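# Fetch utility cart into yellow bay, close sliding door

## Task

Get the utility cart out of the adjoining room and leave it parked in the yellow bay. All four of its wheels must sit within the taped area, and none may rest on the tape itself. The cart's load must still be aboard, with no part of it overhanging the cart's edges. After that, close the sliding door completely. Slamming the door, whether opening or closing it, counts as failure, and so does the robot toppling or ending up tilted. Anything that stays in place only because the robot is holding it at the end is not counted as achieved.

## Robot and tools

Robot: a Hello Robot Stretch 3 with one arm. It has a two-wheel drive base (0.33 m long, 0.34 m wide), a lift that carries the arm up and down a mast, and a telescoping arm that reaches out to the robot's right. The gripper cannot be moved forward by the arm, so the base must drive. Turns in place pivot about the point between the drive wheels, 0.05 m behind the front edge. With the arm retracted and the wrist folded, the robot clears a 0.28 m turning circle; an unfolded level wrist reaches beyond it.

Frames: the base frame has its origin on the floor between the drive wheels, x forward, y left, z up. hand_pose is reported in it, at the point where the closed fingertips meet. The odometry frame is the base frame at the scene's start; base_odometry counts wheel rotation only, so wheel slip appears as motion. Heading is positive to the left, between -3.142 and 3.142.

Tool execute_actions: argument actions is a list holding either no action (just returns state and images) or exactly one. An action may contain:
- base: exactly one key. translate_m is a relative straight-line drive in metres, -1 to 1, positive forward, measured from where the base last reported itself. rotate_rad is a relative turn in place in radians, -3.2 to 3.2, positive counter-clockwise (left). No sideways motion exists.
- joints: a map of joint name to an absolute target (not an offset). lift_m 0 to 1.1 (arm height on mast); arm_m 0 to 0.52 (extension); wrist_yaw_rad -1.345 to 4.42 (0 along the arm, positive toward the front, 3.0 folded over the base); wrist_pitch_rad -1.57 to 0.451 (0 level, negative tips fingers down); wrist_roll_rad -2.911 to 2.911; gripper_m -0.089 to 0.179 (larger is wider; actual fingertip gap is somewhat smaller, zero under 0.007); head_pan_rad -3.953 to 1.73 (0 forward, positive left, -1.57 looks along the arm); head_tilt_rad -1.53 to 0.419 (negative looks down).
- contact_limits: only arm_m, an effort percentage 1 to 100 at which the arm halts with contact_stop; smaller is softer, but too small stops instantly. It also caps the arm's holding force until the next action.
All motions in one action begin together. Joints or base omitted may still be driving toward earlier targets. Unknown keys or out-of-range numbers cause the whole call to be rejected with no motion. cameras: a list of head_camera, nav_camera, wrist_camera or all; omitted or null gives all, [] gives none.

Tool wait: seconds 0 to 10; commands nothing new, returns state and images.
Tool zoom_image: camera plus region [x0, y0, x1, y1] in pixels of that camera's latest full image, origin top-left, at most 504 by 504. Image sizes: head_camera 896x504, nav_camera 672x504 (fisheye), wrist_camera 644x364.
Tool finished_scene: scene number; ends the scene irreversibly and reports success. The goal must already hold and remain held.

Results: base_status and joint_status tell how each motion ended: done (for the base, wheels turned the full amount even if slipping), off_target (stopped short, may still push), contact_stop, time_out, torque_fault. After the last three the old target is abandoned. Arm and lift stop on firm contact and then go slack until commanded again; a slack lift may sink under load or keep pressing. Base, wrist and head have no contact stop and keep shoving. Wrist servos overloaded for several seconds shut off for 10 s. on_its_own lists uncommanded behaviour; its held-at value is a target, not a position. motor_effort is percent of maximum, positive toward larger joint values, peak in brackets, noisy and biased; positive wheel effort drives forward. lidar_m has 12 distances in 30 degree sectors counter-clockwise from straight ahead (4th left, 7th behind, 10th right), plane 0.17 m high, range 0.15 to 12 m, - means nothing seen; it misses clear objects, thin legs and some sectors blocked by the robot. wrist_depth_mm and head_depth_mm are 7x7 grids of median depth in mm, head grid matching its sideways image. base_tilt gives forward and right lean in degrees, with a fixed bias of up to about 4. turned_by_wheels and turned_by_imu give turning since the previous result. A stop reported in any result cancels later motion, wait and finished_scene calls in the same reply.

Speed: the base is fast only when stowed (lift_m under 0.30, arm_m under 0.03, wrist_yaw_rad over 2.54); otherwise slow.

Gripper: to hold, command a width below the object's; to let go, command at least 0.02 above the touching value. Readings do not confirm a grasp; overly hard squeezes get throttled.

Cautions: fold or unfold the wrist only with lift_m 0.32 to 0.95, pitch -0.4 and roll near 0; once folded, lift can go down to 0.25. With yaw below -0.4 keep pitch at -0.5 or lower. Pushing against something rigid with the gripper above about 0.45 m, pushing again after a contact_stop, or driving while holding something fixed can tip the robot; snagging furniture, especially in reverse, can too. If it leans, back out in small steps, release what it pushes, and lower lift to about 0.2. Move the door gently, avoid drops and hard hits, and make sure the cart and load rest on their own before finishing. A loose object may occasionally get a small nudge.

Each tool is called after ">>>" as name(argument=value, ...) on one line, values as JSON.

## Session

>>> execute_actions(actions=[])

Scene clock: 0.00 s.
base_odometry: x=+0.000 y=+0.000 heading=+0.000 (m, m, rad; odometry frame)
turned_by_wheels: +0.000 (rad since the last result)
turned_by_imu: +0.000 (rad since the last result)
base_tilt: forward=-2.4 right=+2.4 (deg)
lidar_m: 2.41 1.44 1.17 1.15 1.22 1.38 1.36 1.16 0.90 0.88 0.93 1.36
head_depth_mm: 1946 2280 2284 2277 2314 2290 2193 / 1947 2295 2300 2314 2317 2335 2186 / 1945 2340 2335 2345 2376 2397 2175 / 1542 2335 2365 2387 2364 2388 2176 / 1946 2393 2391 2434 2416 2437 2181 / 1942 2403 2422 2427 2457 2449 2187 / 1945 2420 2442 2469 2476 2463 2174
base_status: not commanded
joint_positions: lift_m=+0.302 arm_m=+0.002 wrist_yaw_rad=+3.123 wrist_pitch_rad=-0.610 wrist_roll_rad=+0.013 gripper_m=+0.037 head_pan_rad=+0.009 head_tilt_rad=+0.007
joint_status: not commanded
motor_effort: left_wheel=+0 right_wheel=+0 lift_m=+21 arm_m=+0 wrist_yaw_rad=+0 wrist_pitch_rad=+8 wrist_roll_rad=+0 gripper_m=+1 head_pan_rad=+1 head_tilt_rad=+3 (%)
hand_pose: x=-0.0175 y=+0.0494 z=+0.2739 quat_wxyz=(+0.220, +0.681, +0.205, +0.668) (m; base frame)
wrist_depth_mm: - - - 964 916 889 840 / 841 812 - 763 755 713 703 / 688 680 673 636 618 606 592 / 592 578 567 561 541 536 511 / 518 516 - - 489 458 457 / 452 - - - - 418 405 / 409 - - - 380 373 365
pictures: head_camera (sideways: a quarter turn clockwise sets it upright), nav_camera (sideways: a quarter turn counterclockwise sets it upright), wrist_camera
Images, in order (width x height): head_camera 896x504, nav_camera 672x504, wrist_camera 644x364.

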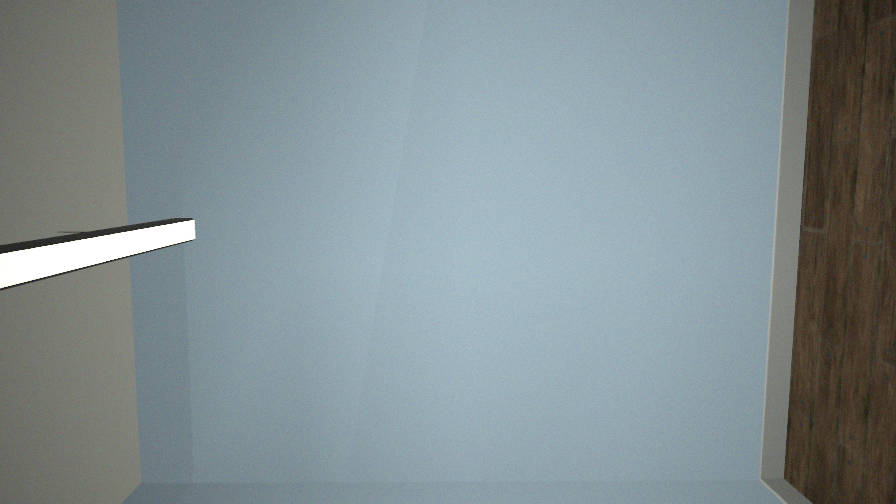

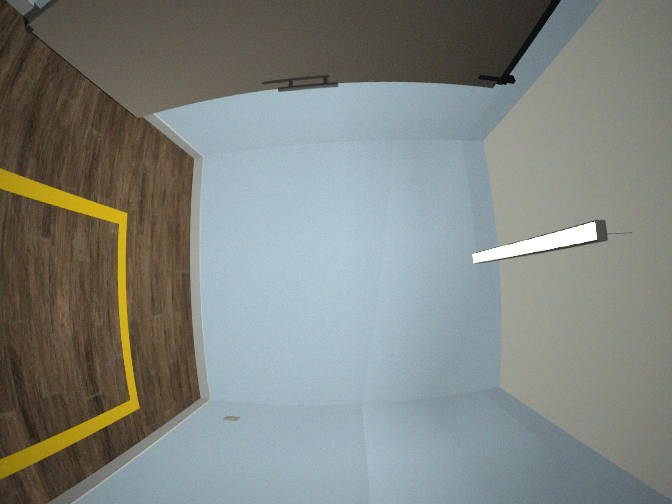

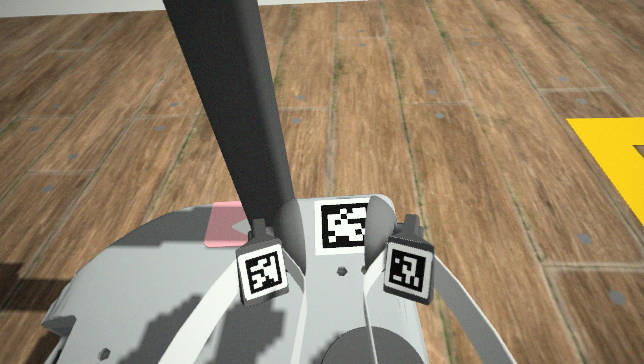

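>>> execute_actions(actions=[{"joints":{"head_pan_rad":1.2,"head_tilt_rad":-0.5}}], cameras=["head_camera","nav_camera"])

>>> execute_actions(actions=[{"joints":{"head_pan_rad":0.0,"head_tilt_rad":-0.9}}], cameras=["head_camera","nav_camera"])

Scene clock: 4.17 s.
base_odometry: x=+0.000 y=+0.000 heading=+0.000 (m, m, rad; odometry frame)
turned_by_wheels: +0.000 (rad since the last result)
turned_by_imu: +0.000 (rad since the last result)
base_tilt: forward=-2.4 right=+2.3 (deg)
lidar_m: 2.41 1.43 1.17 1.15 1.22 1.38 1.36 1.16 0.90 0.88 0.93 1.36
head_depth_mm: 1018 1119 1245 1392 1596 1552 1284 / 985 1085 1206 1339 1529 1540 1286 / 989 1075 1184 1311 1490 1555 1299 / 990 1074 1184 1308 1475 1552 1286 / 962 1044 1143 1267 1418 1519 1293 / 940 1013 1113 1228 1361 1480 1295 / 910 987 1072 1192 1319 1456 1290
base_status: not commanded
joint_positions: lift_m=+0.302 arm_m=+0.002 wrist_yaw_rad=+3.123 wrist_pitch_rad=-0.610 wrist_roll_rad=+0.013 gripper_m=+0.037 head_pan_rad=+1.193 head_tilt_rad=-0.493
joint_status: all done
motor_effort: left_wheel=+0(0) right_wheel=+0(1) lift_m=+21(21) arm_m=+0(1) wrist_yaw_rad=+0(0) wrist_pitch_rad=+8(8) wrist_roll_rad=+0(1) gripper_m=-1(1) head_pan_rad=+5(51) head_tilt_rad=-4(40) (%)
hand_pose: x=-0.0175 y=+0.0494 z=+0.2739 quat_wxyz=(+0.220, +0.681, +0.205, +0.668) (m; base frame)
wrist_depth_mm: - - - 986 930 905 881 / 849 790 - 768 729 722 701 / 695 682 671 645 631 616 596 / 580 575 563 559 536 526 512 / 520 522 - - 483 462 454 / 465 - - - - 411 405 / 407 - - - 375 373 368
pictures: head_camera (sideways: a quarter turn clockwise sets it upright), nav_camera (sideways: a quarter turn counterclockwise sets it upright)
Images, in order (width x height): head_camera 896x504, nav_camera 672x504.

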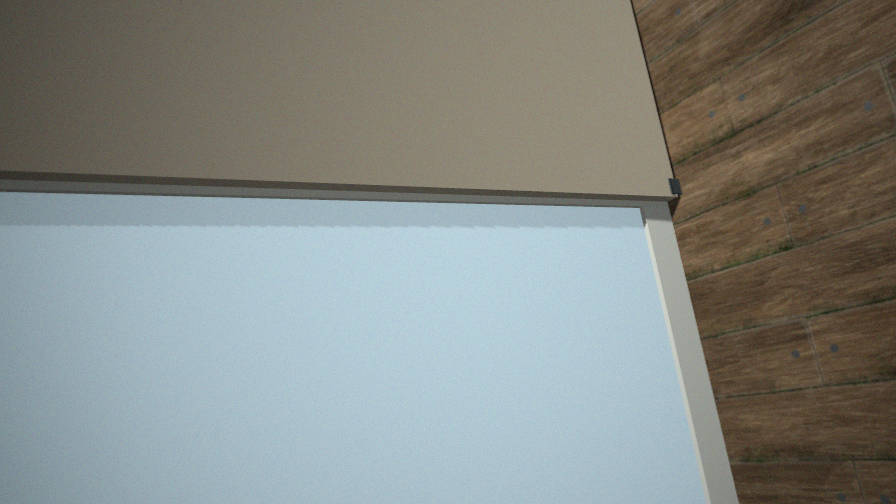

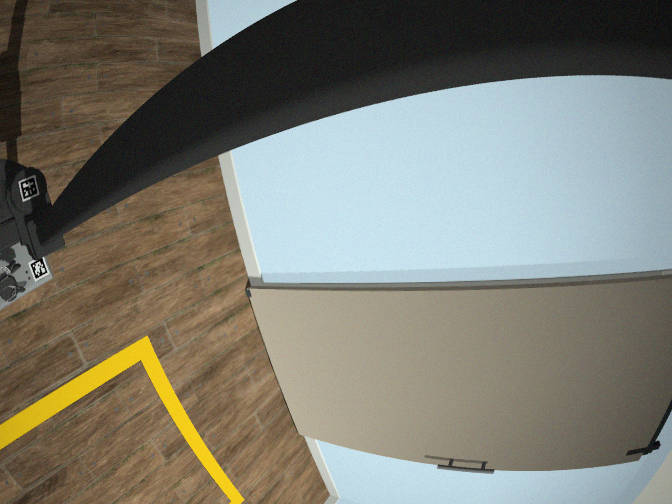

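Scene clock: 5.33 s.
base_odometry: x=+0.000 y=+0.000 heading=+0.000 (m, m, rad; odometry frame)
turned_by_wheels: +0.000 (rad since the last result)
turned_by_imu: +0.000 (rad since the last result)
base_tilt: forward=-2.4 right=+2.4 (deg)
lidar_m: 2.41 1.43 1.17 1.15 1.21 1.38 1.36 1.16 0.90 0.88 0.93 1.37
head_depth_mm: 2132 2319 1900 1597 1394 1235 1108 / 2160 2298 1892 1604 1405 1236 1106 / 2174 2317 1911 1610 1399 1244 1110 / 2170 2317 1910 1634 1405 1236 1114 / 2221 2330 1920 1609 1416 1243 1114 / 2242 2335 1916 1623 1411 1251 1113 / 2287 2360 1922 1644 1420 1248 1118
base_status: not commanded
joint_positions: lift_m=+0.302 arm_m=+0.002 wrist_yaw_rad=+3.123 wrist_pitch_rad=-0.610 wrist_roll_rad=+0.013 gripper_m=+0.037 head_pan_rad=+0.007 head_tilt_rad=-0.888
joint_status: all done
motor_effort: left_wheel=+0(0) right_wheel=-1(1) lift_m=+21(21) arm_m=+1(0) wrist_yaw_rad=+0(0) wrist_pitch_rad=+8(8) wrist_roll_rad=+0(0) gripper_m=+0(1) head_pan_rad=-4(49) head_tilt_rad=-7(36) (%)
hand_pose: x=-0.0175 y=+0.0494 z=+0.2739 quat_wxyz=(+0.220, +0.681, +0.205, +0.668) (m; base frame)
wrist_depth_mm: - - - 963 925 875 848 / 853 823 - 772 747 722 695 / 697 682 670 644 632 610 593 / 586 564 581 564 536 531 513 / 514 520 - - 478 464 458 / 458 - - - - 418 407 / 408 - - - 382 371 372
pictures: head_camera (sideways: a quarter turn clockwise sets it upright), nav_camera (sideways: a quarter turn counterclockwise sets it upright)
Images, in order (width x height): head_camera 896x504, nav_camera 672x504.

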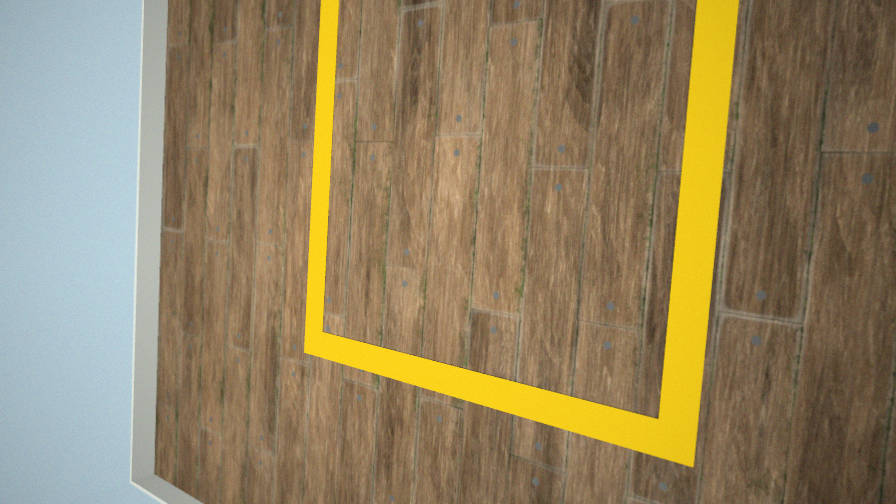

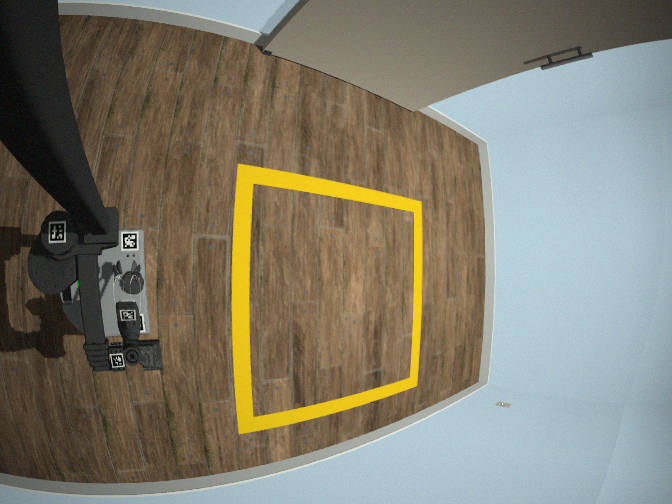

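>>> execute_actions(actions=[{"base":{"rotate_rad":0.265},"joints":{"lift_m":0.27,"head_pan_rad":0.5,"head_tilt_rad":-0.3}}], cameras=["head_camera"])

>>> execute_actions(actions=[{"base":{"translate_m":1.0}}], cameras=["head_camera","nav_camera"])

Scene clock: 54.83 s.
base_odometry: x=+0.000 y=+0.000 heading=+0.265 (m, m, rad; odometry frame)
turned_by_wheels: +0.265 (rad since the last result)
turned_by_imu: +0.266 (rad since the last result)
base_tilt: forward=-2.3 right=+2.4 (deg)
lidar_m: 2.02 1.21 1.15 1.15 1.40 1.36 1.36 0.98 0.88 0.88 1.07 2.07
head_depth_mm: 1728 1853 2014 2226 2333 1868 1469 / 1467 1580 1671 1852 2093 1868 1474 / 1333 1421 1526 1634 1771 1805 1475 / 1224 1298 1375 1466 1581 1694 1478 / 1127 1198 1257 1340 1424 1524 1473 / 1054 1099 1159 1225 1298 1372 1427 / 977 1030 1080 1149 1222 1309 1374
base_status: done
joint_positions: lift_m=+0.271 arm_m=+0.002 wrist_yaw_rad=+3.123 wrist_pitch_rad=-0.610 wrist_roll_rad=+0.013 gripper_m=+0.037 head_pan_rad=+0.493 head_tilt_rad=-0.310
joint_status: all done
motor_effort: left_wheel=-2(6) right_wheel=+2(6) lift_m=+11(19) arm_m=+1(1) wrist_yaw_rad=+0(0) wrist_pitch_rad=+8(8) wrist_roll_rad=+0(1) gripper_m=+0(0) head_pan_rad=+4(40) head_tilt_rad=+5(44) (%)
hand_pose: x=-0.0175 y=+0.0494 z=+0.2427 quat_wxyz=(+0.220, +0.681, +0.205, +0.668) (m; base frame)
wrist_depth_mm: - 963 - 903 836 809 805 / 774 771 - 720 683 673 634 / 638 622 611 590 582 566 544 / 547 541 - 539 499 492 477 / 478 - - - 434 424 421 / - - - - - 382 376 / - - - - 346 344 337
pictures: head_camera (sideways: a quarter turn clockwise sets it upright)
Images, in order (width x height): head_camera 896x504.

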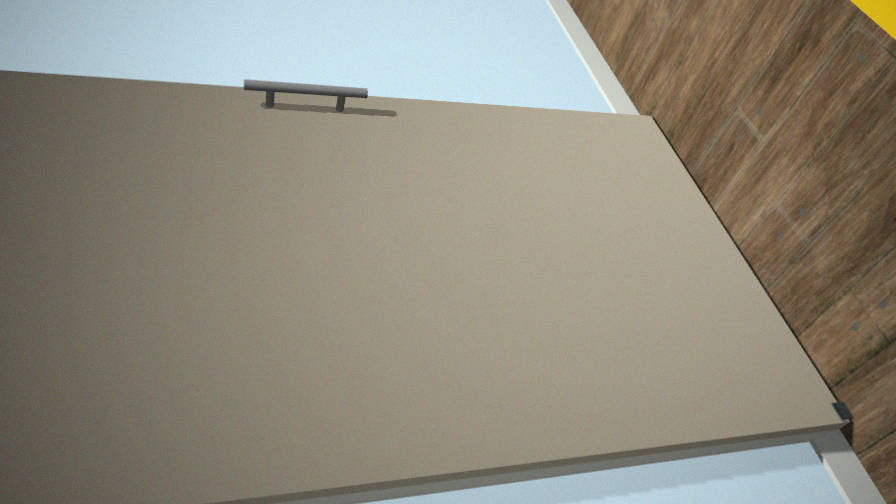

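Scene clock: 59.93 s.
base_odometry: x=+0.965 y=+0.262 heading=+0.265 (m, m, rad; odometry frame)
turned_by_wheels: +0.000 (rad since the last result)
turned_by_imu: -0.001 (rad since the last result)
base_tilt: forward=-2.4 right=+2.4 (deg)
lidar_m: 1.43 0.84 0.75 0.76 0.99 1.92 2.15 1.35 1.22 1.22 1.48 1.47
head_depth_mm: 1212 1308 1412 1554 1668 1758 1466 / 1086 1158 1252 1351 1475 1622 1482 / 986 1047 1120 1204 1298 1414 1433 / 901 959 1016 1081 1153 1249 1340 / 778 812 838 880 967 1038 1111 / 717 754 793 837 885 942 1003 / 668 702 732 771 810 856 915
base_status: done
joint_positions: lift_m=+0.271 arm_m=+0.002 wrist_yaw_rad=+3.123 wrist_pitch_rad=-0.610 wrist_roll_rad=+0.013 gripper_m=+0.037 head_pan_rad=+0.493 head_tilt_rad=-0.309
joint_status: not commanded
motor_effort: left_wheel=-2(5) right_wheel=+2(7) lift_m=+12(11) arm_m=+1(1) wrist_yaw_rad=+0(0) wrist_pitch_rad=+8(8) wrist_roll_rad=+0(0) gripper_m=+0(0) head_pan_rad=+4(5) head_tilt_rad=+5(6) (%)
hand_pose: x=-0.0175 y=+0.0494 z=+0.2427 quat_wxyz=(+0.220, +0.681, +0.205, +0.668) (m; base frame)
wrist_depth_mm: - 972 - 831 777 701 650 / 791 762 - 723 683 669 644 / 637 627 616 595 580 556 553 / 546 547 - 523 508 486 477 / 475 - - - 438 428 419 / - - - - - 385 374 / - - - - 348 342 342
pictures: head_camera (sideways: a quarter turn clockwise sets it upright), nav_camera (sideways: a quarter turn counterclockwise sets it upright)
Images, in order (width x height): head_camera 896x504, nav_camera 672x504.

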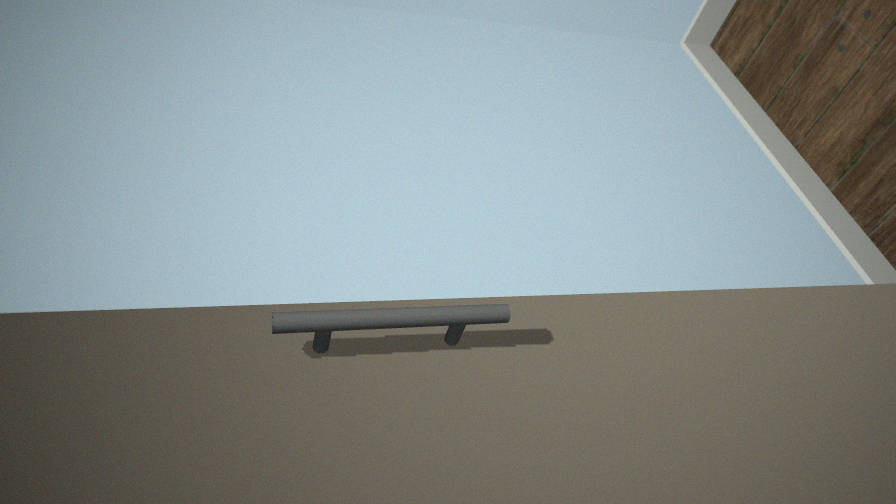

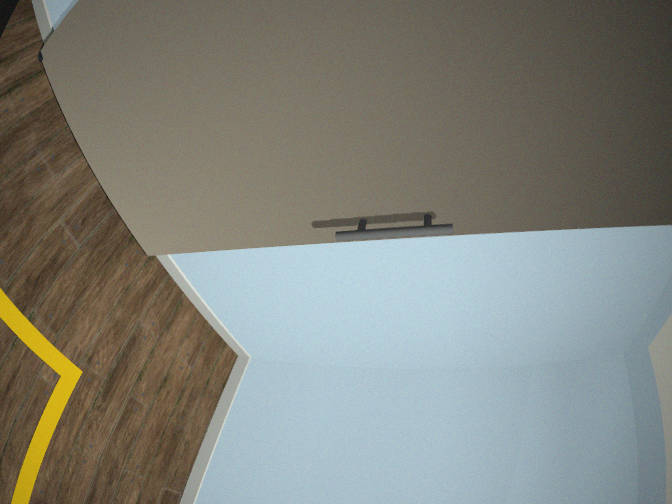

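>>> execute_actions(actions=[{"base":{"translate_m":0.9}}], cameras=[])

>>> execute_actions(actions=[{"base":{"rotate_rad":2.80},"joints":{"head_pan_rad":-1.0,"head_tilt_rad":-0.2,"lift_m":0.5,"wrist_pitch_rad":-0.4}}])

Scene clock: 79.17 s.
base_odometry: x=+1.834 y=+0.497 heading=+0.265 (m, m, rad; odometry frame)
turned_by_wheels: +0.000 (rad since the last result)
turned_by_imu: -0.001 (rad since the last result)
base_tilt: forward=-2.4 right=+2.4 (deg)
lidar_m: 0.63 0.57 0.51 0.51 0.55 1.06 2.70 1.68 1.52 1.11 0.70 0.63
head_depth_mm: 587 615 644 677 710 750 793 / 637 670 709 748 791 839 892 / 604 644 689 739 795 866 947 / 555 587 623 666 712 769 829 / 512 539 569 602 642 686 740 / 475 500 523 553 586 620 661 / 443 462 487 511 537 568 601
base_status: done
joint_positions: lift_m=+0.271 arm_m=+0.002 wrist_yaw_rad=+3.123 wrist_pitch_rad=-0.610 wrist_roll_rad=+0.013 gripper_m=+0.037 head_pan_rad=+0.493 head_tilt_rad=-0.309
joint_status: not commanded
motor_effort: left_wheel=-1(5) right_wheel=+2(6) lift_m=+11(12) arm_m=+1(0) wrist_yaw_rad=+0(0) wrist_pitch_rad=+8(8) wrist_roll_rad=+0(0) gripper_m=+0(1) head_pan_rad=+5(3) head_tilt_rad=+5(5) (%)
hand_pose: x=-0.0175 y=+0.0494 z=+0.2427 quat_wxyz=(+0.220, +0.681, +0.205, +0.668) (m; base frame)
wrist_depth_mm: 698 641 - 575 520 482 449 / 754 709 - 632 575 524 495 / 652 631 632 584 577 546 519 / 549 532 - 525 499 490 476 / 478 - - - 443 426 415 / - - - - - 385 377 / - - - - 353 344 339
pictures: none
No camera images: the call's "cameras" was empty. Leave "cameras" out to get every camera's image.

Scene clock: 84.43 s.
base_odometry: x=+1.834 y=+0.497 heading=+3.064 (m, m, rad; odometry frame)
turned_by_wheels: +2.800 (rad since the last result)
turned_by_imu: +2.809 (rad since the last result)
base_tilt: forward=-2.4 right=+2.4 (deg)
lidar_m: 1.90 2.18 1.57 1.51 0.90 0.65 0.63 0.65 0.53 0.51 0.53 0.64
head_depth_mm: 423 439 454 472 491 511 535 / 449 465 483 503 525 549 573 / 459 480 503 524 549 576 608 / 446 465 485 508 535 562 594 / 476 499 523 485 548 594 651 / 513 540 569 601 634 676 724 / 556 588 621 659 703 753 809
base_status: done
joint_positions: lift_m=+0.499 arm_m=+0.002 wrist_yaw_rad=+3.123 wrist_pitch_rad=-0.419 wrist_roll_rad=+0.013 gripper_m=+0.037 head_pan_rad=-0.993 head_tilt_rad=-0.211
joint_status: all done
motor_effort: left_wheel=-2(7) right_wheel=+2(7) lift_m=+30(31) arm_m=+0(0) wrist_yaw_rad=+0(0) wrist_pitch_rad=+11(12) wrist_roll_rad=-1(0) gripper_m=+0(0) head_pan_rad=-5(50) head_tilt_rad=+6(19) (%)
hand_pose: x=-0.0170 y=+0.0775 z=+0.5120 quat_wxyz=(+0.155, +0.697, +0.140, +0.686) (m; base frame)
wrist_depth_mm: 771 - - - - - - / 740 - - - - - - / 737 - - - - - - / 746 - - - - 960 956 / 722 879 872 844 859 814 813 / 712 768 752 729 693 708 691 / 657 661 639 621 637 610 592
pictures: head_camera (sideways: a quarter turn clockwise sets it upright), nav_camera (sideways: a quarter turn counterclockwise sets it upright), wrist_camera
Images, in order (width x height): head_camera 896x504, nav_camera 672x504, wrist_camera 644x364.

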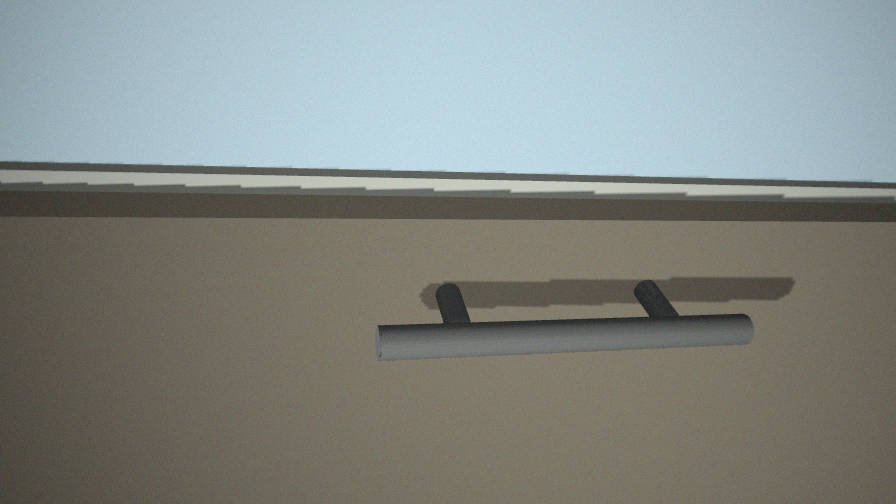

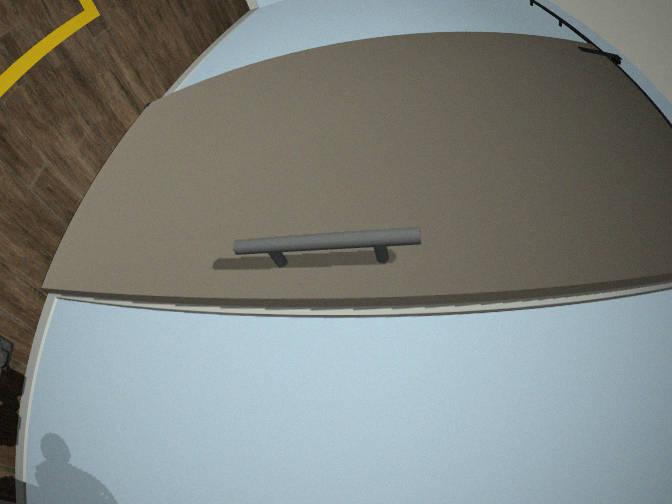

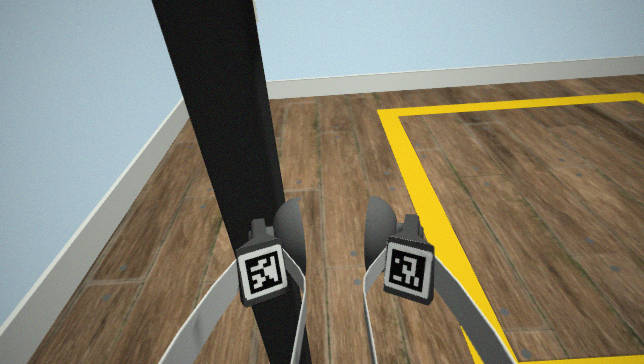

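>>> execute_actions(actions=[{"joints":{"lift_m":0.9,"wrist_roll_rad":0}}], cameras=[])

>>> execute_actions(actions=[{"joints":{"wrist_yaw_rad":1.571,"gripper_m":0.055,"lift_m":0.94}}], cameras=[])

>>> execute_actions(actions=[{"joints":{"wrist_pitch_rad":0.0,"arm_m":0.2,"lift_m":1.0}}])

Scene clock: 95.80 s.
base_odometry: x=+1.834 y=+0.497 heading=+3.064 (m, m, rad; odometry frame)
turned_by_wheels: +0.000 (rad since the last result)
turned_by_imu: +0.001 (rad since the last result)
base_tilt: forward=-2.3 right=+2.4 (deg)
lidar_m: 1.90 2.18 1.58 1.51 0.90 0.66 0.63 0.65 0.53 0.51 0.53 0.64
head_depth_mm: 423 438 455 472 491 511 535 / 447 465 483 503 525 547 575 / 458 480 501 524 548 576 609 / 445 465 486 510 534 563 593 / 477 499 524 485 550 592 653 / 513 539 567 598 635 676 720 / 557 587 621 658 703 752 810
base_status: not commanded
joint_positions: lift_m=+0.899 arm_m=+0.002 wrist_yaw_rad=+3.123 wrist_pitch_rad=-0.418 wrist_roll_rad=+0.004 gripper_m=+0.037 head_pan_rad=-0.993 head_tilt_rad=-0.211
joint_status: all done
motor_effort: left_wheel=-2(2) right_wheel=+2(2) lift_m=+30(31) arm_m=+0(0) wrist_yaw_rad=+0(0) wrist_pitch_rad=+11(12) wrist_roll_rad=-2(4) gripper_m=+0(0) head_pan_rad=-5(3) head_tilt_rad=+6(6) (%)
hand_pose: x=-0.0170 y=+0.0775 z=+0.9120 quat_wxyz=(+0.154, +0.694, +0.140, +0.689) (m; base frame)
wrist_depth_mm: 777 - - - - - - / 745 - - - - - - / 749 - - - - - - / 729 - - - - - - / 712 - - - - - - / 711 - - - - - - / 698 - - - - - -
pictures: none
No camera images: the call's "cameras" was empty. Leave "cameras" out to get every camera's image.

Scene clock: 97.57 s.
base_odometry: x=+1.834 y=+0.497 heading=+3.064 (m, m, rad; odometry frame)
turned_by_wheels: +0.000 (rad since the last result)
turned_by_imu: +0.000 (rad since the last result)
base_tilt: forward=-2.3 right=+2.4 (deg)
lidar_m: 1.89 2.18 1.58 1.51 0.91 0.65 0.63 0.65 0.53 0.51 0.53 0.64
head_depth_mm: 424 438 454 472 491 511 534 / 448 465 483 504 525 548 574 / 460 479 502 524 549 577 611 / 445 465 486 508 535 562 594 / 477 498 523 485 549 590 652 / 513 538 568 601 637 676 725 / 555 587 621 661 702 751 812
base_status: not commanded
joint_positions: lift_m=+0.939 arm_m=+0.002 wrist_yaw_rad=+1.573 wrist_pitch_rad=-0.418 wrist_roll_rad=+0.003 gripper_m=+0.055 head_pan_rad=-0.993 head_tilt_rad=-0.211
joint_status: all done
motor_effort: left_wheel=-2(2) right_wheel=+2(2) lift_m=+29(31) arm_m=+0(0) wrist_yaw_rad=-3(4) wrist_pitch_rad=+11(12) wrist_roll_rad=-2(2) gripper_m=+0(75) head_pan_rad=-3(4) head_tilt_rad=+6(6) (%)
hand_pose: x=+0.2030 y=-0.1464 z=+0.9521 quat_wxyz=(+0.592, +0.594, -0.385, +0.385) (m; base frame)
wrist_depth_mm: - - - - - 545 363 / - - - - - 562 366 / - - - - - 560 370 / - - - - - 566 369 / - - - - - 574 375 / - - - - - 542 373 / - - - - - 588 400
pictures: none
No camera images: the call's "cameras" was empty. Leave "cameras" out to get every camera's image.

Scene clock: 100.27 s.
base_odometry: x=+1.834 y=+0.497 heading=+3.064 (m, m, rad; odometry frame)
turned_by_wheels: +0.000 (rad since the last result)
turned_by_imu: +0.000 (rad since the last result)
base_tilt: forward=-2.3 right=+2.4 (deg)
lidar_m: 1.89 2.18 1.58 1.52 0.90 0.65 0.63 0.65 0.53 0.51 0.53 0.64
head_depth_mm: 422 438 454 471 491 - 533 / 448 465 483 503 524 551 574 / 458 480 503 524 548 576 609 / 446 464 486 508 535 567 593 / 476 498 524 485 549 597 652 / 513 538 567 599 636 676 723 / 556 585 619 656 702 750 808
base_status: not commanded
joint_positions: lift_m=+0.999 arm_m=+0.200 wrist_yaw_rad=+1.571 wrist_pitch_rad=-0.022 wrist_roll_rad=+0.003 gripper_m=+0.055 head_pan_rad=-0.993 head_tilt_rad=-0.211
joint_status: all done
motor_effort: left_wheel=-2(2) right_wheel=+2(2) lift_m=+29(33) arm_m=+3(3) wrist_yaw_rad=-1(3) wrist_pitch_rad=+13(13) wrist_roll_rad=-1(1) gripper_m=+1(1) head_pan_rad=-5(4) head_tilt_rad=+7(6) (%)
hand_pose: x=+0.2343 y=-0.3446 z=+1.1085 quat_wxyz=(+0.505, +0.506, -0.495, +0.494) (m; base frame)
wrist_depth_mm: - - - - 269 191 179 / - - - - 246 192 179 / - - - - 274 196 183 / - - - - 281 204 190 / - - - - 283 213 196 / - - - - 294 222 201 / - - - - 370 231 202
pictures: head_camera (sideways: a quarter turn clockwise sets it upright), nav_camera (sideways: a quarter turn counterclockwise sets it upright), wrist_camera
Images, in order (width x height): head_camera 896x504, nav_camera 672x504, wrist_camera 644x364.

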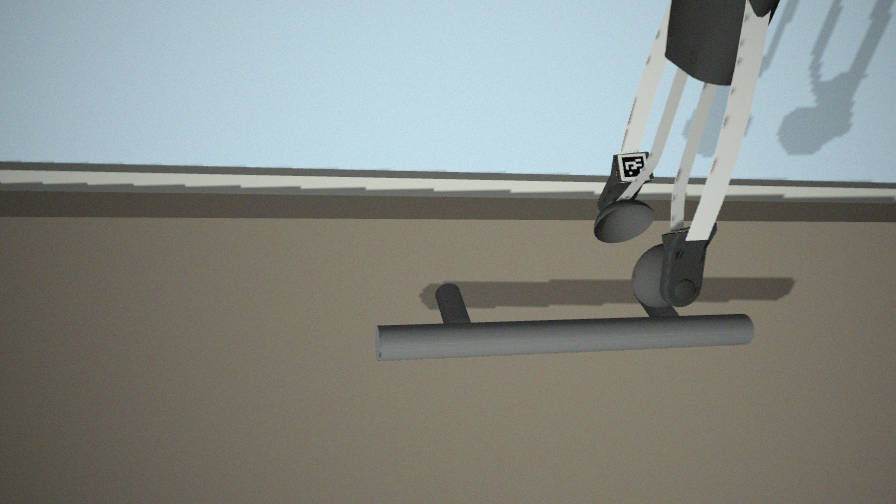

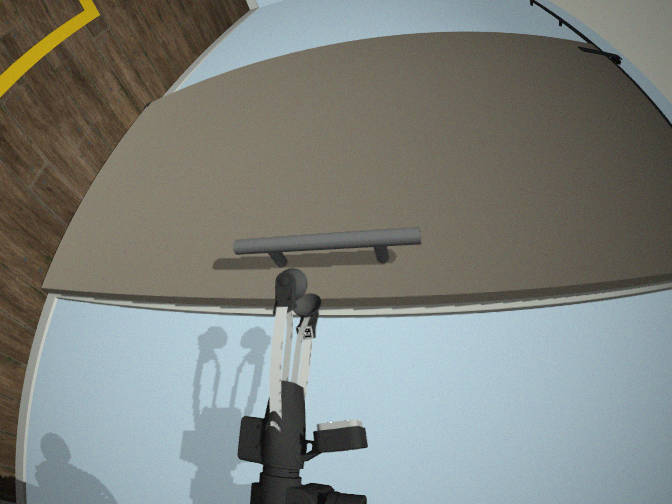

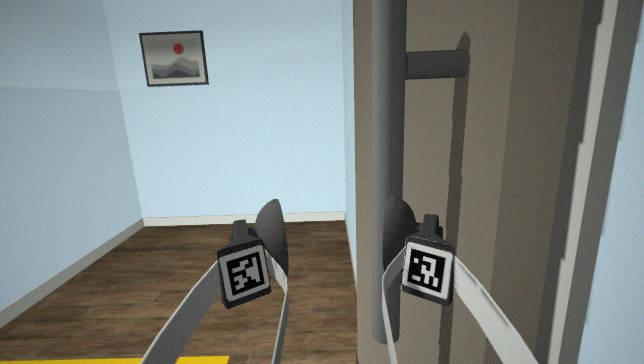

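>>> execute_actions(actions=[{"joints":{"arm_m":0.245},"base":{"translate_m":0.05}}], cameras=["wrist_camera"])

Scene clock: 108.27 s.
base_odometry: x=+1.784 y=+0.501 heading=+3.064 (m, m, rad; odometry frame)
turned_by_wheels: +0.000 (rad since the last result)
turned_by_imu: +0.000 (rad since the last result)
base_tilt: forward=-2.4 right=+2.4 (deg)
lidar_m: 1.89 2.17 1.58 1.52 0.98 0.71 0.68 0.70 0.53 0.51 0.51 0.64
head_depth_mm: 422 437 454 471 489 517 532 / 436 453 475 496 517 547 571 / 416 434 455 475 496 530 557 / 444 465 485 496 523 534 593 / 476 497 521 549 579 613 649 / 512 539 565 598 636 675 722 / 556 584 618 656 702 750 807
base_status: done
joint_positions: lift_m=+0.999 arm_m=+0.245 wrist_yaw_rad=+1.571 wrist_pitch_rad=-0.022 wrist_roll_rad=+0.003 gripper_m=+0.055 head_pan_rad=-0.993 head_tilt_rad=-0.211
joint_status: all done
motor_effort: left_wheel=-2(3) right_wheel=+2(6) lift_m=+30(29) arm_m=+4(2) wrist_yaw_rad=+0(0) wrist_pitch_rad=+13(13) wrist_roll_rad=-2(2) gripper_m=+2(0) head_pan_rad=-5(4) head_tilt_rad=+7(6) (%)
hand_pose: x=+0.2343 y=-0.3896 z=+1.1085 quat_wxyz=(+0.505, +0.506, -0.495, +0.494) (m; base frame)
wrist_depth_mm: - - - 196 196 135 126 / - - - 538 194 140 130 / - - - 579 228 146 134 / - - - 597 230 151 138 / - - - 624 207 159 143 / - - - 245 245 164 145 / - - - 722 237 172 146
pictures: wrist_camera
Images, in order (width x height): wrist_camera 644x364.

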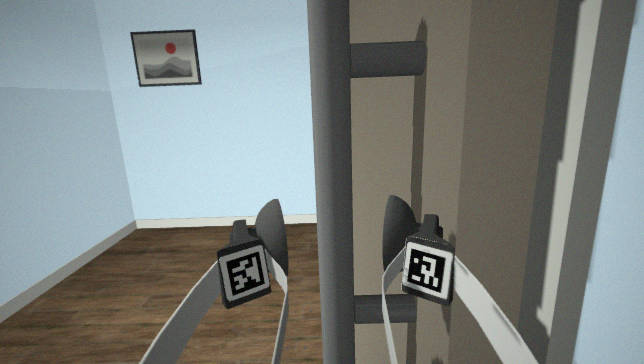

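>>> execute_actions(actions=[{"base":{"translate_m":0.095},"joints":{"gripper_m":0.05}}], cameras=["wrist_camera"])

>>> execute_actions(actions=[{"joints":{"gripper_m":0.0}}], cameras=["wrist_camera"])

>>> execute_actions(actions=[{"base":{"translate_m":0.15}}], cameras=["wrist_camera","head_camera"])

Scene clock: 114.17 s.
base_odometry: x=+1.689 y=+0.508 heading=+3.064 (m, m, rad; odometry frame)
turned_by_wheels: +0.000 (rad since the last result)
turned_by_imu: +0.000 (rad since the last result)
base_tilt: forward=-2.3 right=+2.4 (deg)
lidar_m: 1.88 2.18 1.58 1.52 1.11 0.80 0.77 0.73 0.53 0.51 0.47 0.64
head_depth_mm: 369 383 400 420 439 482 510 / 390 406 423 438 456 478 502 / 415 433 451 394 411 465 542 / 444 462 483 507 532 562 591 / 474 496 520 547 577 611 649 / 510 536 565 597 632 672 717 / 553 584 617 655 697 746 805
base_status: done
joint_positions: lift_m=+0.999 arm_m=+0.245 wrist_yaw_rad=+1.571 wrist_pitch_rad=-0.022 wrist_roll_rad=+0.003 gripper_m=+0.050 head_pan_rad=-0.993 head_tilt_rad=-0.211
joint_status: all done
motor_effort: left_wheel=-2(2) right_wheel=+2(5) lift_m=+30(30) arm_m=+4(4) wrist_yaw_rad=+0(1) wrist_pitch_rad=+13(14) wrist_roll_rad=-1(2) gripper_m=+0(35) head_pan_rad=-4(5) head_tilt_rad=+7(6) (%)
hand_pose: x=+0.2343 y=-0.3896 z=+1.1085 quat_wxyz=(+0.505, +0.506, -0.495, +0.494) (m; base frame)
wrist_depth_mm: - - - 105 104 103 71 / - - - 108 190 107 71 / - - - 113 223 109 72 / - - - 117 228 110 72 / - - - 122 177 111 73 / - - - 128 349 105 73 / - - - 134 241 105 74
pictures: wrist_camera
Images, in order (width x height): wrist_camera 644x364.

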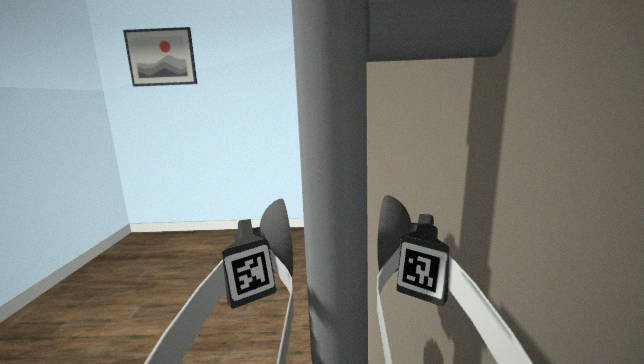

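Scene clock: 115.17 s.
base_odometry: x=+1.689 y=+0.508 heading=+3.064 (m, m, rad; odometry frame)
turned_by_wheels: +0.000 (rad since the last result)
turned_by_imu: +0.000 (rad since the last result)
base_tilt: forward=-2.4 right=+2.4 (deg)
lidar_m: 1.89 2.18 1.58 1.52 1.11 0.80 0.77 0.73 0.53 0.51 0.47 0.63
head_depth_mm: 368 382 399 419 438 477 510 / 390 406 422 438 455 482 501 / 414 433 450 393 410 485 541 / 442 462 484 506 534 561 590 / 474 496 519 548 575 609 648 / 509 536 565 595 632 673 719 / 551 582 617 652 695 746 803
base_status: not commanded
joint_positions: lift_m=+0.999 arm_m=+0.245 wrist_yaw_rad=+1.570 wrist_pitch_rad=-0.022 wrist_roll_rad=+0.003 gripper_m=+0.001 head_pan_rad=-0.993 head_tilt_rad=-0.211
joint_status: all done
motor_effort: left_wheel=-2(2) right_wheel=+3(2) lift_m=+29(30) arm_m=+3(4) wrist_yaw_rad=+1(2) wrist_pitch_rad=+13(14) wrist_roll_rad=-2(1) gripper_m=-12(95) head_pan_rad=-3(5) head_tilt_rad=+6(6) (%)
hand_pose: x=+0.2343 y=-0.3899 z=+1.1085 quat_wxyz=(+0.505, +0.506, -0.495, +0.494) (m; base frame)
wrist_depth_mm: - - - 104 104 103 70 / - - - 108 188 106 71 / - - - 113 220 107 71 / - - - 117 223 108 72 / - - - 121 187 109 72 / - - - 127 202 111 73 / - - - 133 238 104 73
pictures: wrist_camera
Images, in order (width x height): wrist_camera 644x364.

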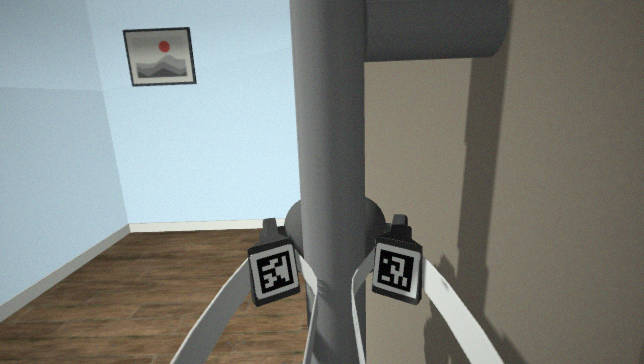

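Scene clock: 117.63 s.
base_odometry: x=+1.540 y=+0.520 heading=+3.064 (m, m, rad; odometry frame)
turned_by_wheels: +0.000 (rad since the last result)
turned_by_imu: -0.003 (rad since the last result)
base_tilt: forward=-2.4 right=+2.4 (deg)
lidar_m: 1.85 2.19 1.59 1.52 1.33 0.96 0.92 0.73 0.53 0.49 0.47 0.63
head_depth_mm: 367 382 398 418 440 1714 1518 / 388 403 419 436 453 480 499 / 413 429 446 394 410 442 533 / 439 458 480 502 529 556 585 / 470 491 517 542 571 605 641 / 506 532 559 590 626 666 712 / 547 576 609 648 690 740 797
base_status: done
joint_positions: lift_m=+0.999 arm_m=+0.245 wrist_yaw_rad=+1.578 wrist_pitch_rad=-0.022 wrist_roll_rad=+0.003 gripper_m=+0.001 head_pan_rad=-0.993 head_tilt_rad=-0.211
joint_status: not commanded
motor_effort: left_wheel=-3(6) right_wheel=+5(24) lift_m=+29(30) arm_m=+5(4) wrist_yaw_rad=-9(10) wrist_pitch_rad=+14(14) wrist_roll_rad=-1(1) gripper_m=-13(14) head_pan_rad=-3(4) head_tilt_rad=+7(6) (%)
hand_pose: x=+0.2343 y=-0.3878 z=+1.1084 quat_wxyz=(+0.503, +0.508, -0.493, +0.496) (m; base frame)
wrist_depth_mm: - - - 106 106 104 69 / - - - 110 187 105 70 / - - - 114 218 106 70 / - - - 119 222 107 70 / - - - 123 185 109 71 / - - - 129 202 110 72 / - - - 136 243 103 72
pictures: head_camera (sideways: a quarter turn clockwise sets it upright), wrist_camera
Images, in order (width x height): head_camera 896x504, wrist_camera 644x364.

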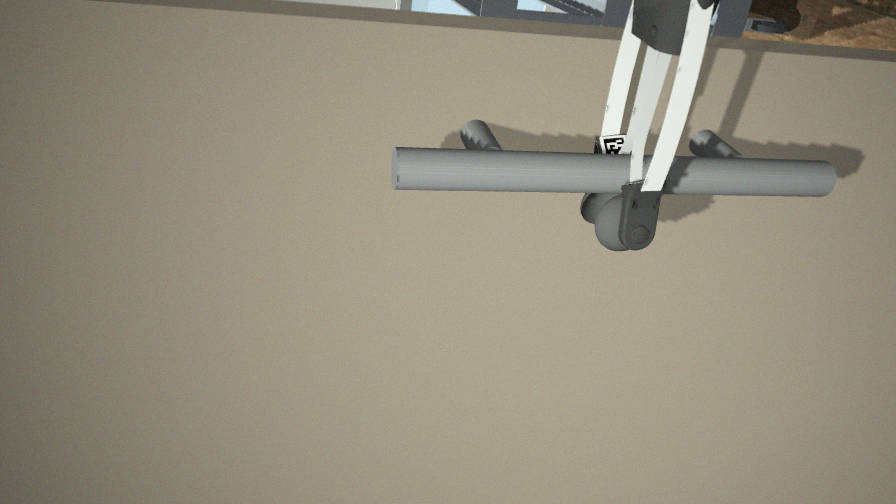

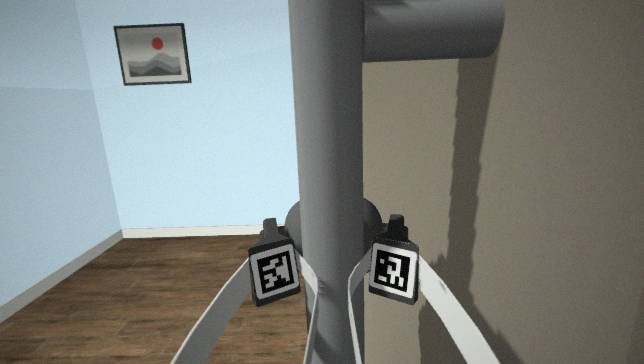

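>>> execute_actions(actions=[{"base":{"translate_m":0.35},"joints":{"arm_m":0.247,"head_pan_rad":-2.0,"head_tilt_rad":-0.6}}], cameras=["nav_camera","head_camera"])

>>> execute_actions(actions=[{"base":{"translate_m":0.3},"joints":{"arm_m":0.25}}], cameras=["nav_camera","head_camera"])

Scene clock: 125.40 s.
base_odometry: x=+1.191 y=+0.547 heading=+3.064 (m, m, rad; odometry frame)
turned_by_wheels: +0.000 (rad since the last result)
turned_by_imu: -0.007 (rad since the last result)
base_tilt: forward=-2.4 right=+2.4 (deg)
lidar_m: 1.77 2.21 1.60 1.53 1.58 1.33 1.27 0.72 0.58 1.63 0.46 0.61
head_depth_mm: 496 563 634 - - - 1216 / 466 519 560 - - 1054 1185 / 517 565 - - 814 953 1146 / 2639 2848 - 2186 1764 1446 1224 / 2904 3122 2794 2242 1754 1446 1217 / 2771 2917 1860 2071 1761 1452 1234 / 2630 1738 - 1994 1759 1453 1231
base_status: done
joint_positions: lift_m=+0.999 arm_m=+0.247 wrist_yaw_rad=+1.629 wrist_pitch_rad=-0.022 wrist_roll_rad=+0.002 gripper_m=+0.001 head_pan_rad=-1.993 head_tilt_rad=-0.592
joint_status: all done
on_its_own: wrist_yaw_rad is held at +1.616, not at your +1.571, by its stall guard, which is not easing now; wrist_yaw_rad is at rest, and its effort (-16) is outside its rest range (-12 to +12)
motor_effort: left_wheel=+1(4) right_wheel=-4(20) lift_m=+29(29) arm_m=+4(6) wrist_yaw_rad=-16(35) wrist_pitch_rad=+14(15) wrist_roll_rad=-2(2) gripper_m=-13(14) head_pan_rad=-4(52) head_tilt_rad=-4(35) (%)
hand_pose: x=+0.2339 y=-0.3770 z=+1.1084 quat_wxyz=(+0.491, +0.520, -0.480, +0.508) (m; base frame)
wrist_depth_mm: - - - 106 104 103 66 / - - - 110 199 103 67 / - - - 115 238 104 67 / - - - 119 242 105 67 / - - - 123 192 106 68 / - - - 129 210 107 68 / - - - 137 255 99 68
pictures: head_camera (sideways: a quarter turn clockwise sets it upright), nav_camera (sideways: a quarter turn counterclockwise sets it upright)
Images, in order (width x height): head_camera 896x504, nav_camera 672x504.

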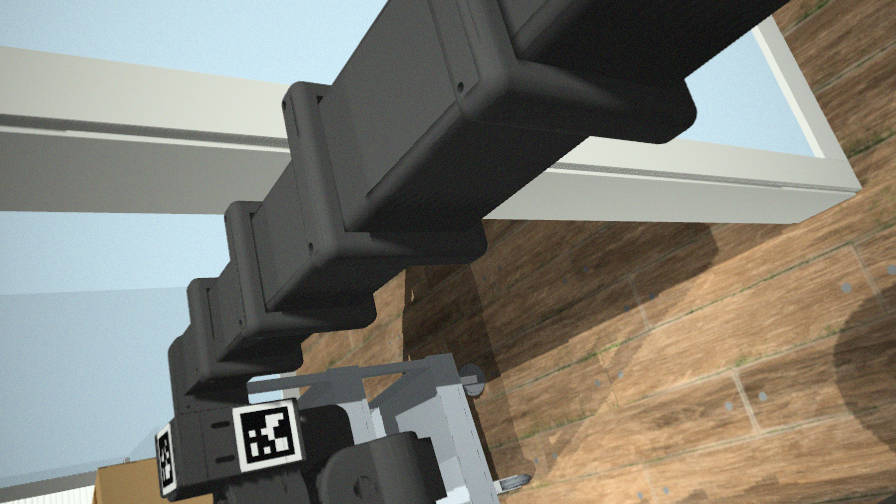

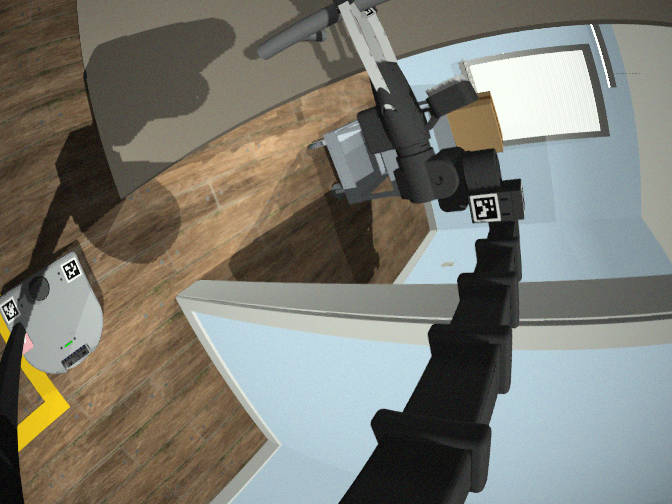

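Scene clock: 129.47 s.
base_odometry: x=+0.892 y=+0.571 heading=+3.064 (m, m, rad; odometry frame)
turned_by_wheels: +0.000 (rad since the last result)
turned_by_imu: -0.027 (rad since the last result)
base_tilt: forward=-2.4 right=+2.4 (deg)
lidar_m: 1.58 2.26 1.63 1.54 1.58 1.64 1.56 0.78 0.83 1.64 0.44 0.58
head_depth_mm: 1903 2059 2147 - - - 1217 / 2186 2355 2448 - - 1339 1219 / 2548 2774 - - 1703 1435 1216 / 2944 3263 - 2091 1754 1440 1223 / 2951 3135 2164 2064 1762 1442 1224 / 2723 1768 1975 2077 1763 1442 1225 / 2621 1687 - 2109 1770 1451 1230
base_status: done
joint_positions: lift_m=+0.999 arm_m=+0.250 wrist_yaw_rad=+1.732 wrist_pitch_rad=-0.023 wrist_roll_rad=+0.001 gripper_m=+0.001 head_pan_rad=-1.993 head_tilt_rad=-0.593
joint_status: all done
on_its_own: wrist_yaw_rad is held at +1.729, not at your +1.571, by its stall guard, which is not easing now
motor_effort: left_wheel=+1(3) right_wheel=+0(20) lift_m=+29(29) arm_m=+4(5) wrist_yaw_rad=-4(58) wrist_pitch_rad=+14(15) wrist_roll_rad=-1(1) gripper_m=-13(17) head_pan_rad=-3(4) head_tilt_rad=-4(4) (%)
hand_pose: x=+0.2309 y=-0.3536 z=+1.1083 quat_wxyz=(+0.464, +0.544, -0.452, +0.533) (m; base frame)
wrist_depth_mm: - - - 106 103 98 62 / - - - 110 238 103 62 / - - - 114 305 103 62 / - - - 119 307 103 62 / - - - 123 217 103 62 / - - - 128 240 103 62 / - - - 137 308 94 62
pictures: head_camera (sideways: a quarter turn clockwise sets it upright), nav_camera (sideways: a quarter turn counterclockwise sets it upright)
Images, in order (width x height): head_camera 896x504, nav_camera 672x504.

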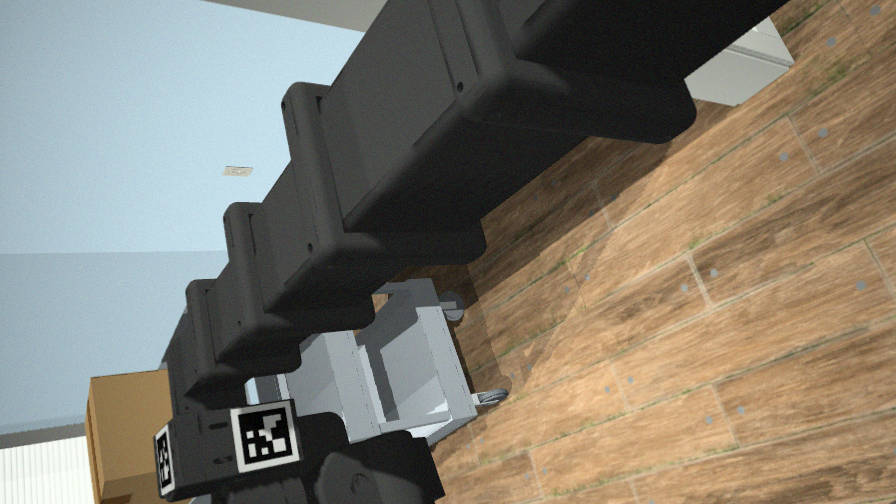

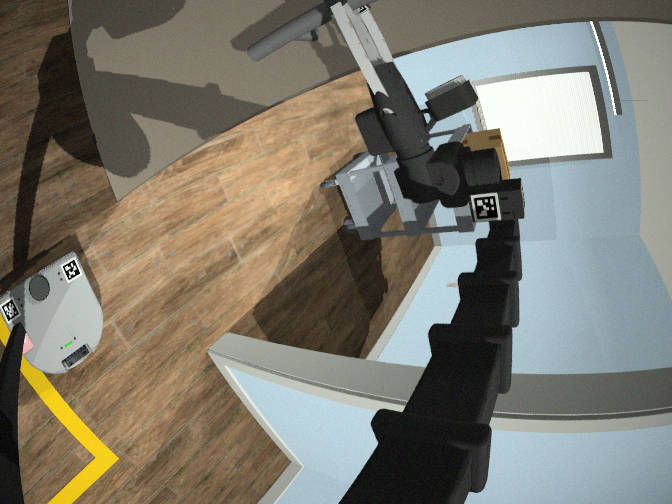

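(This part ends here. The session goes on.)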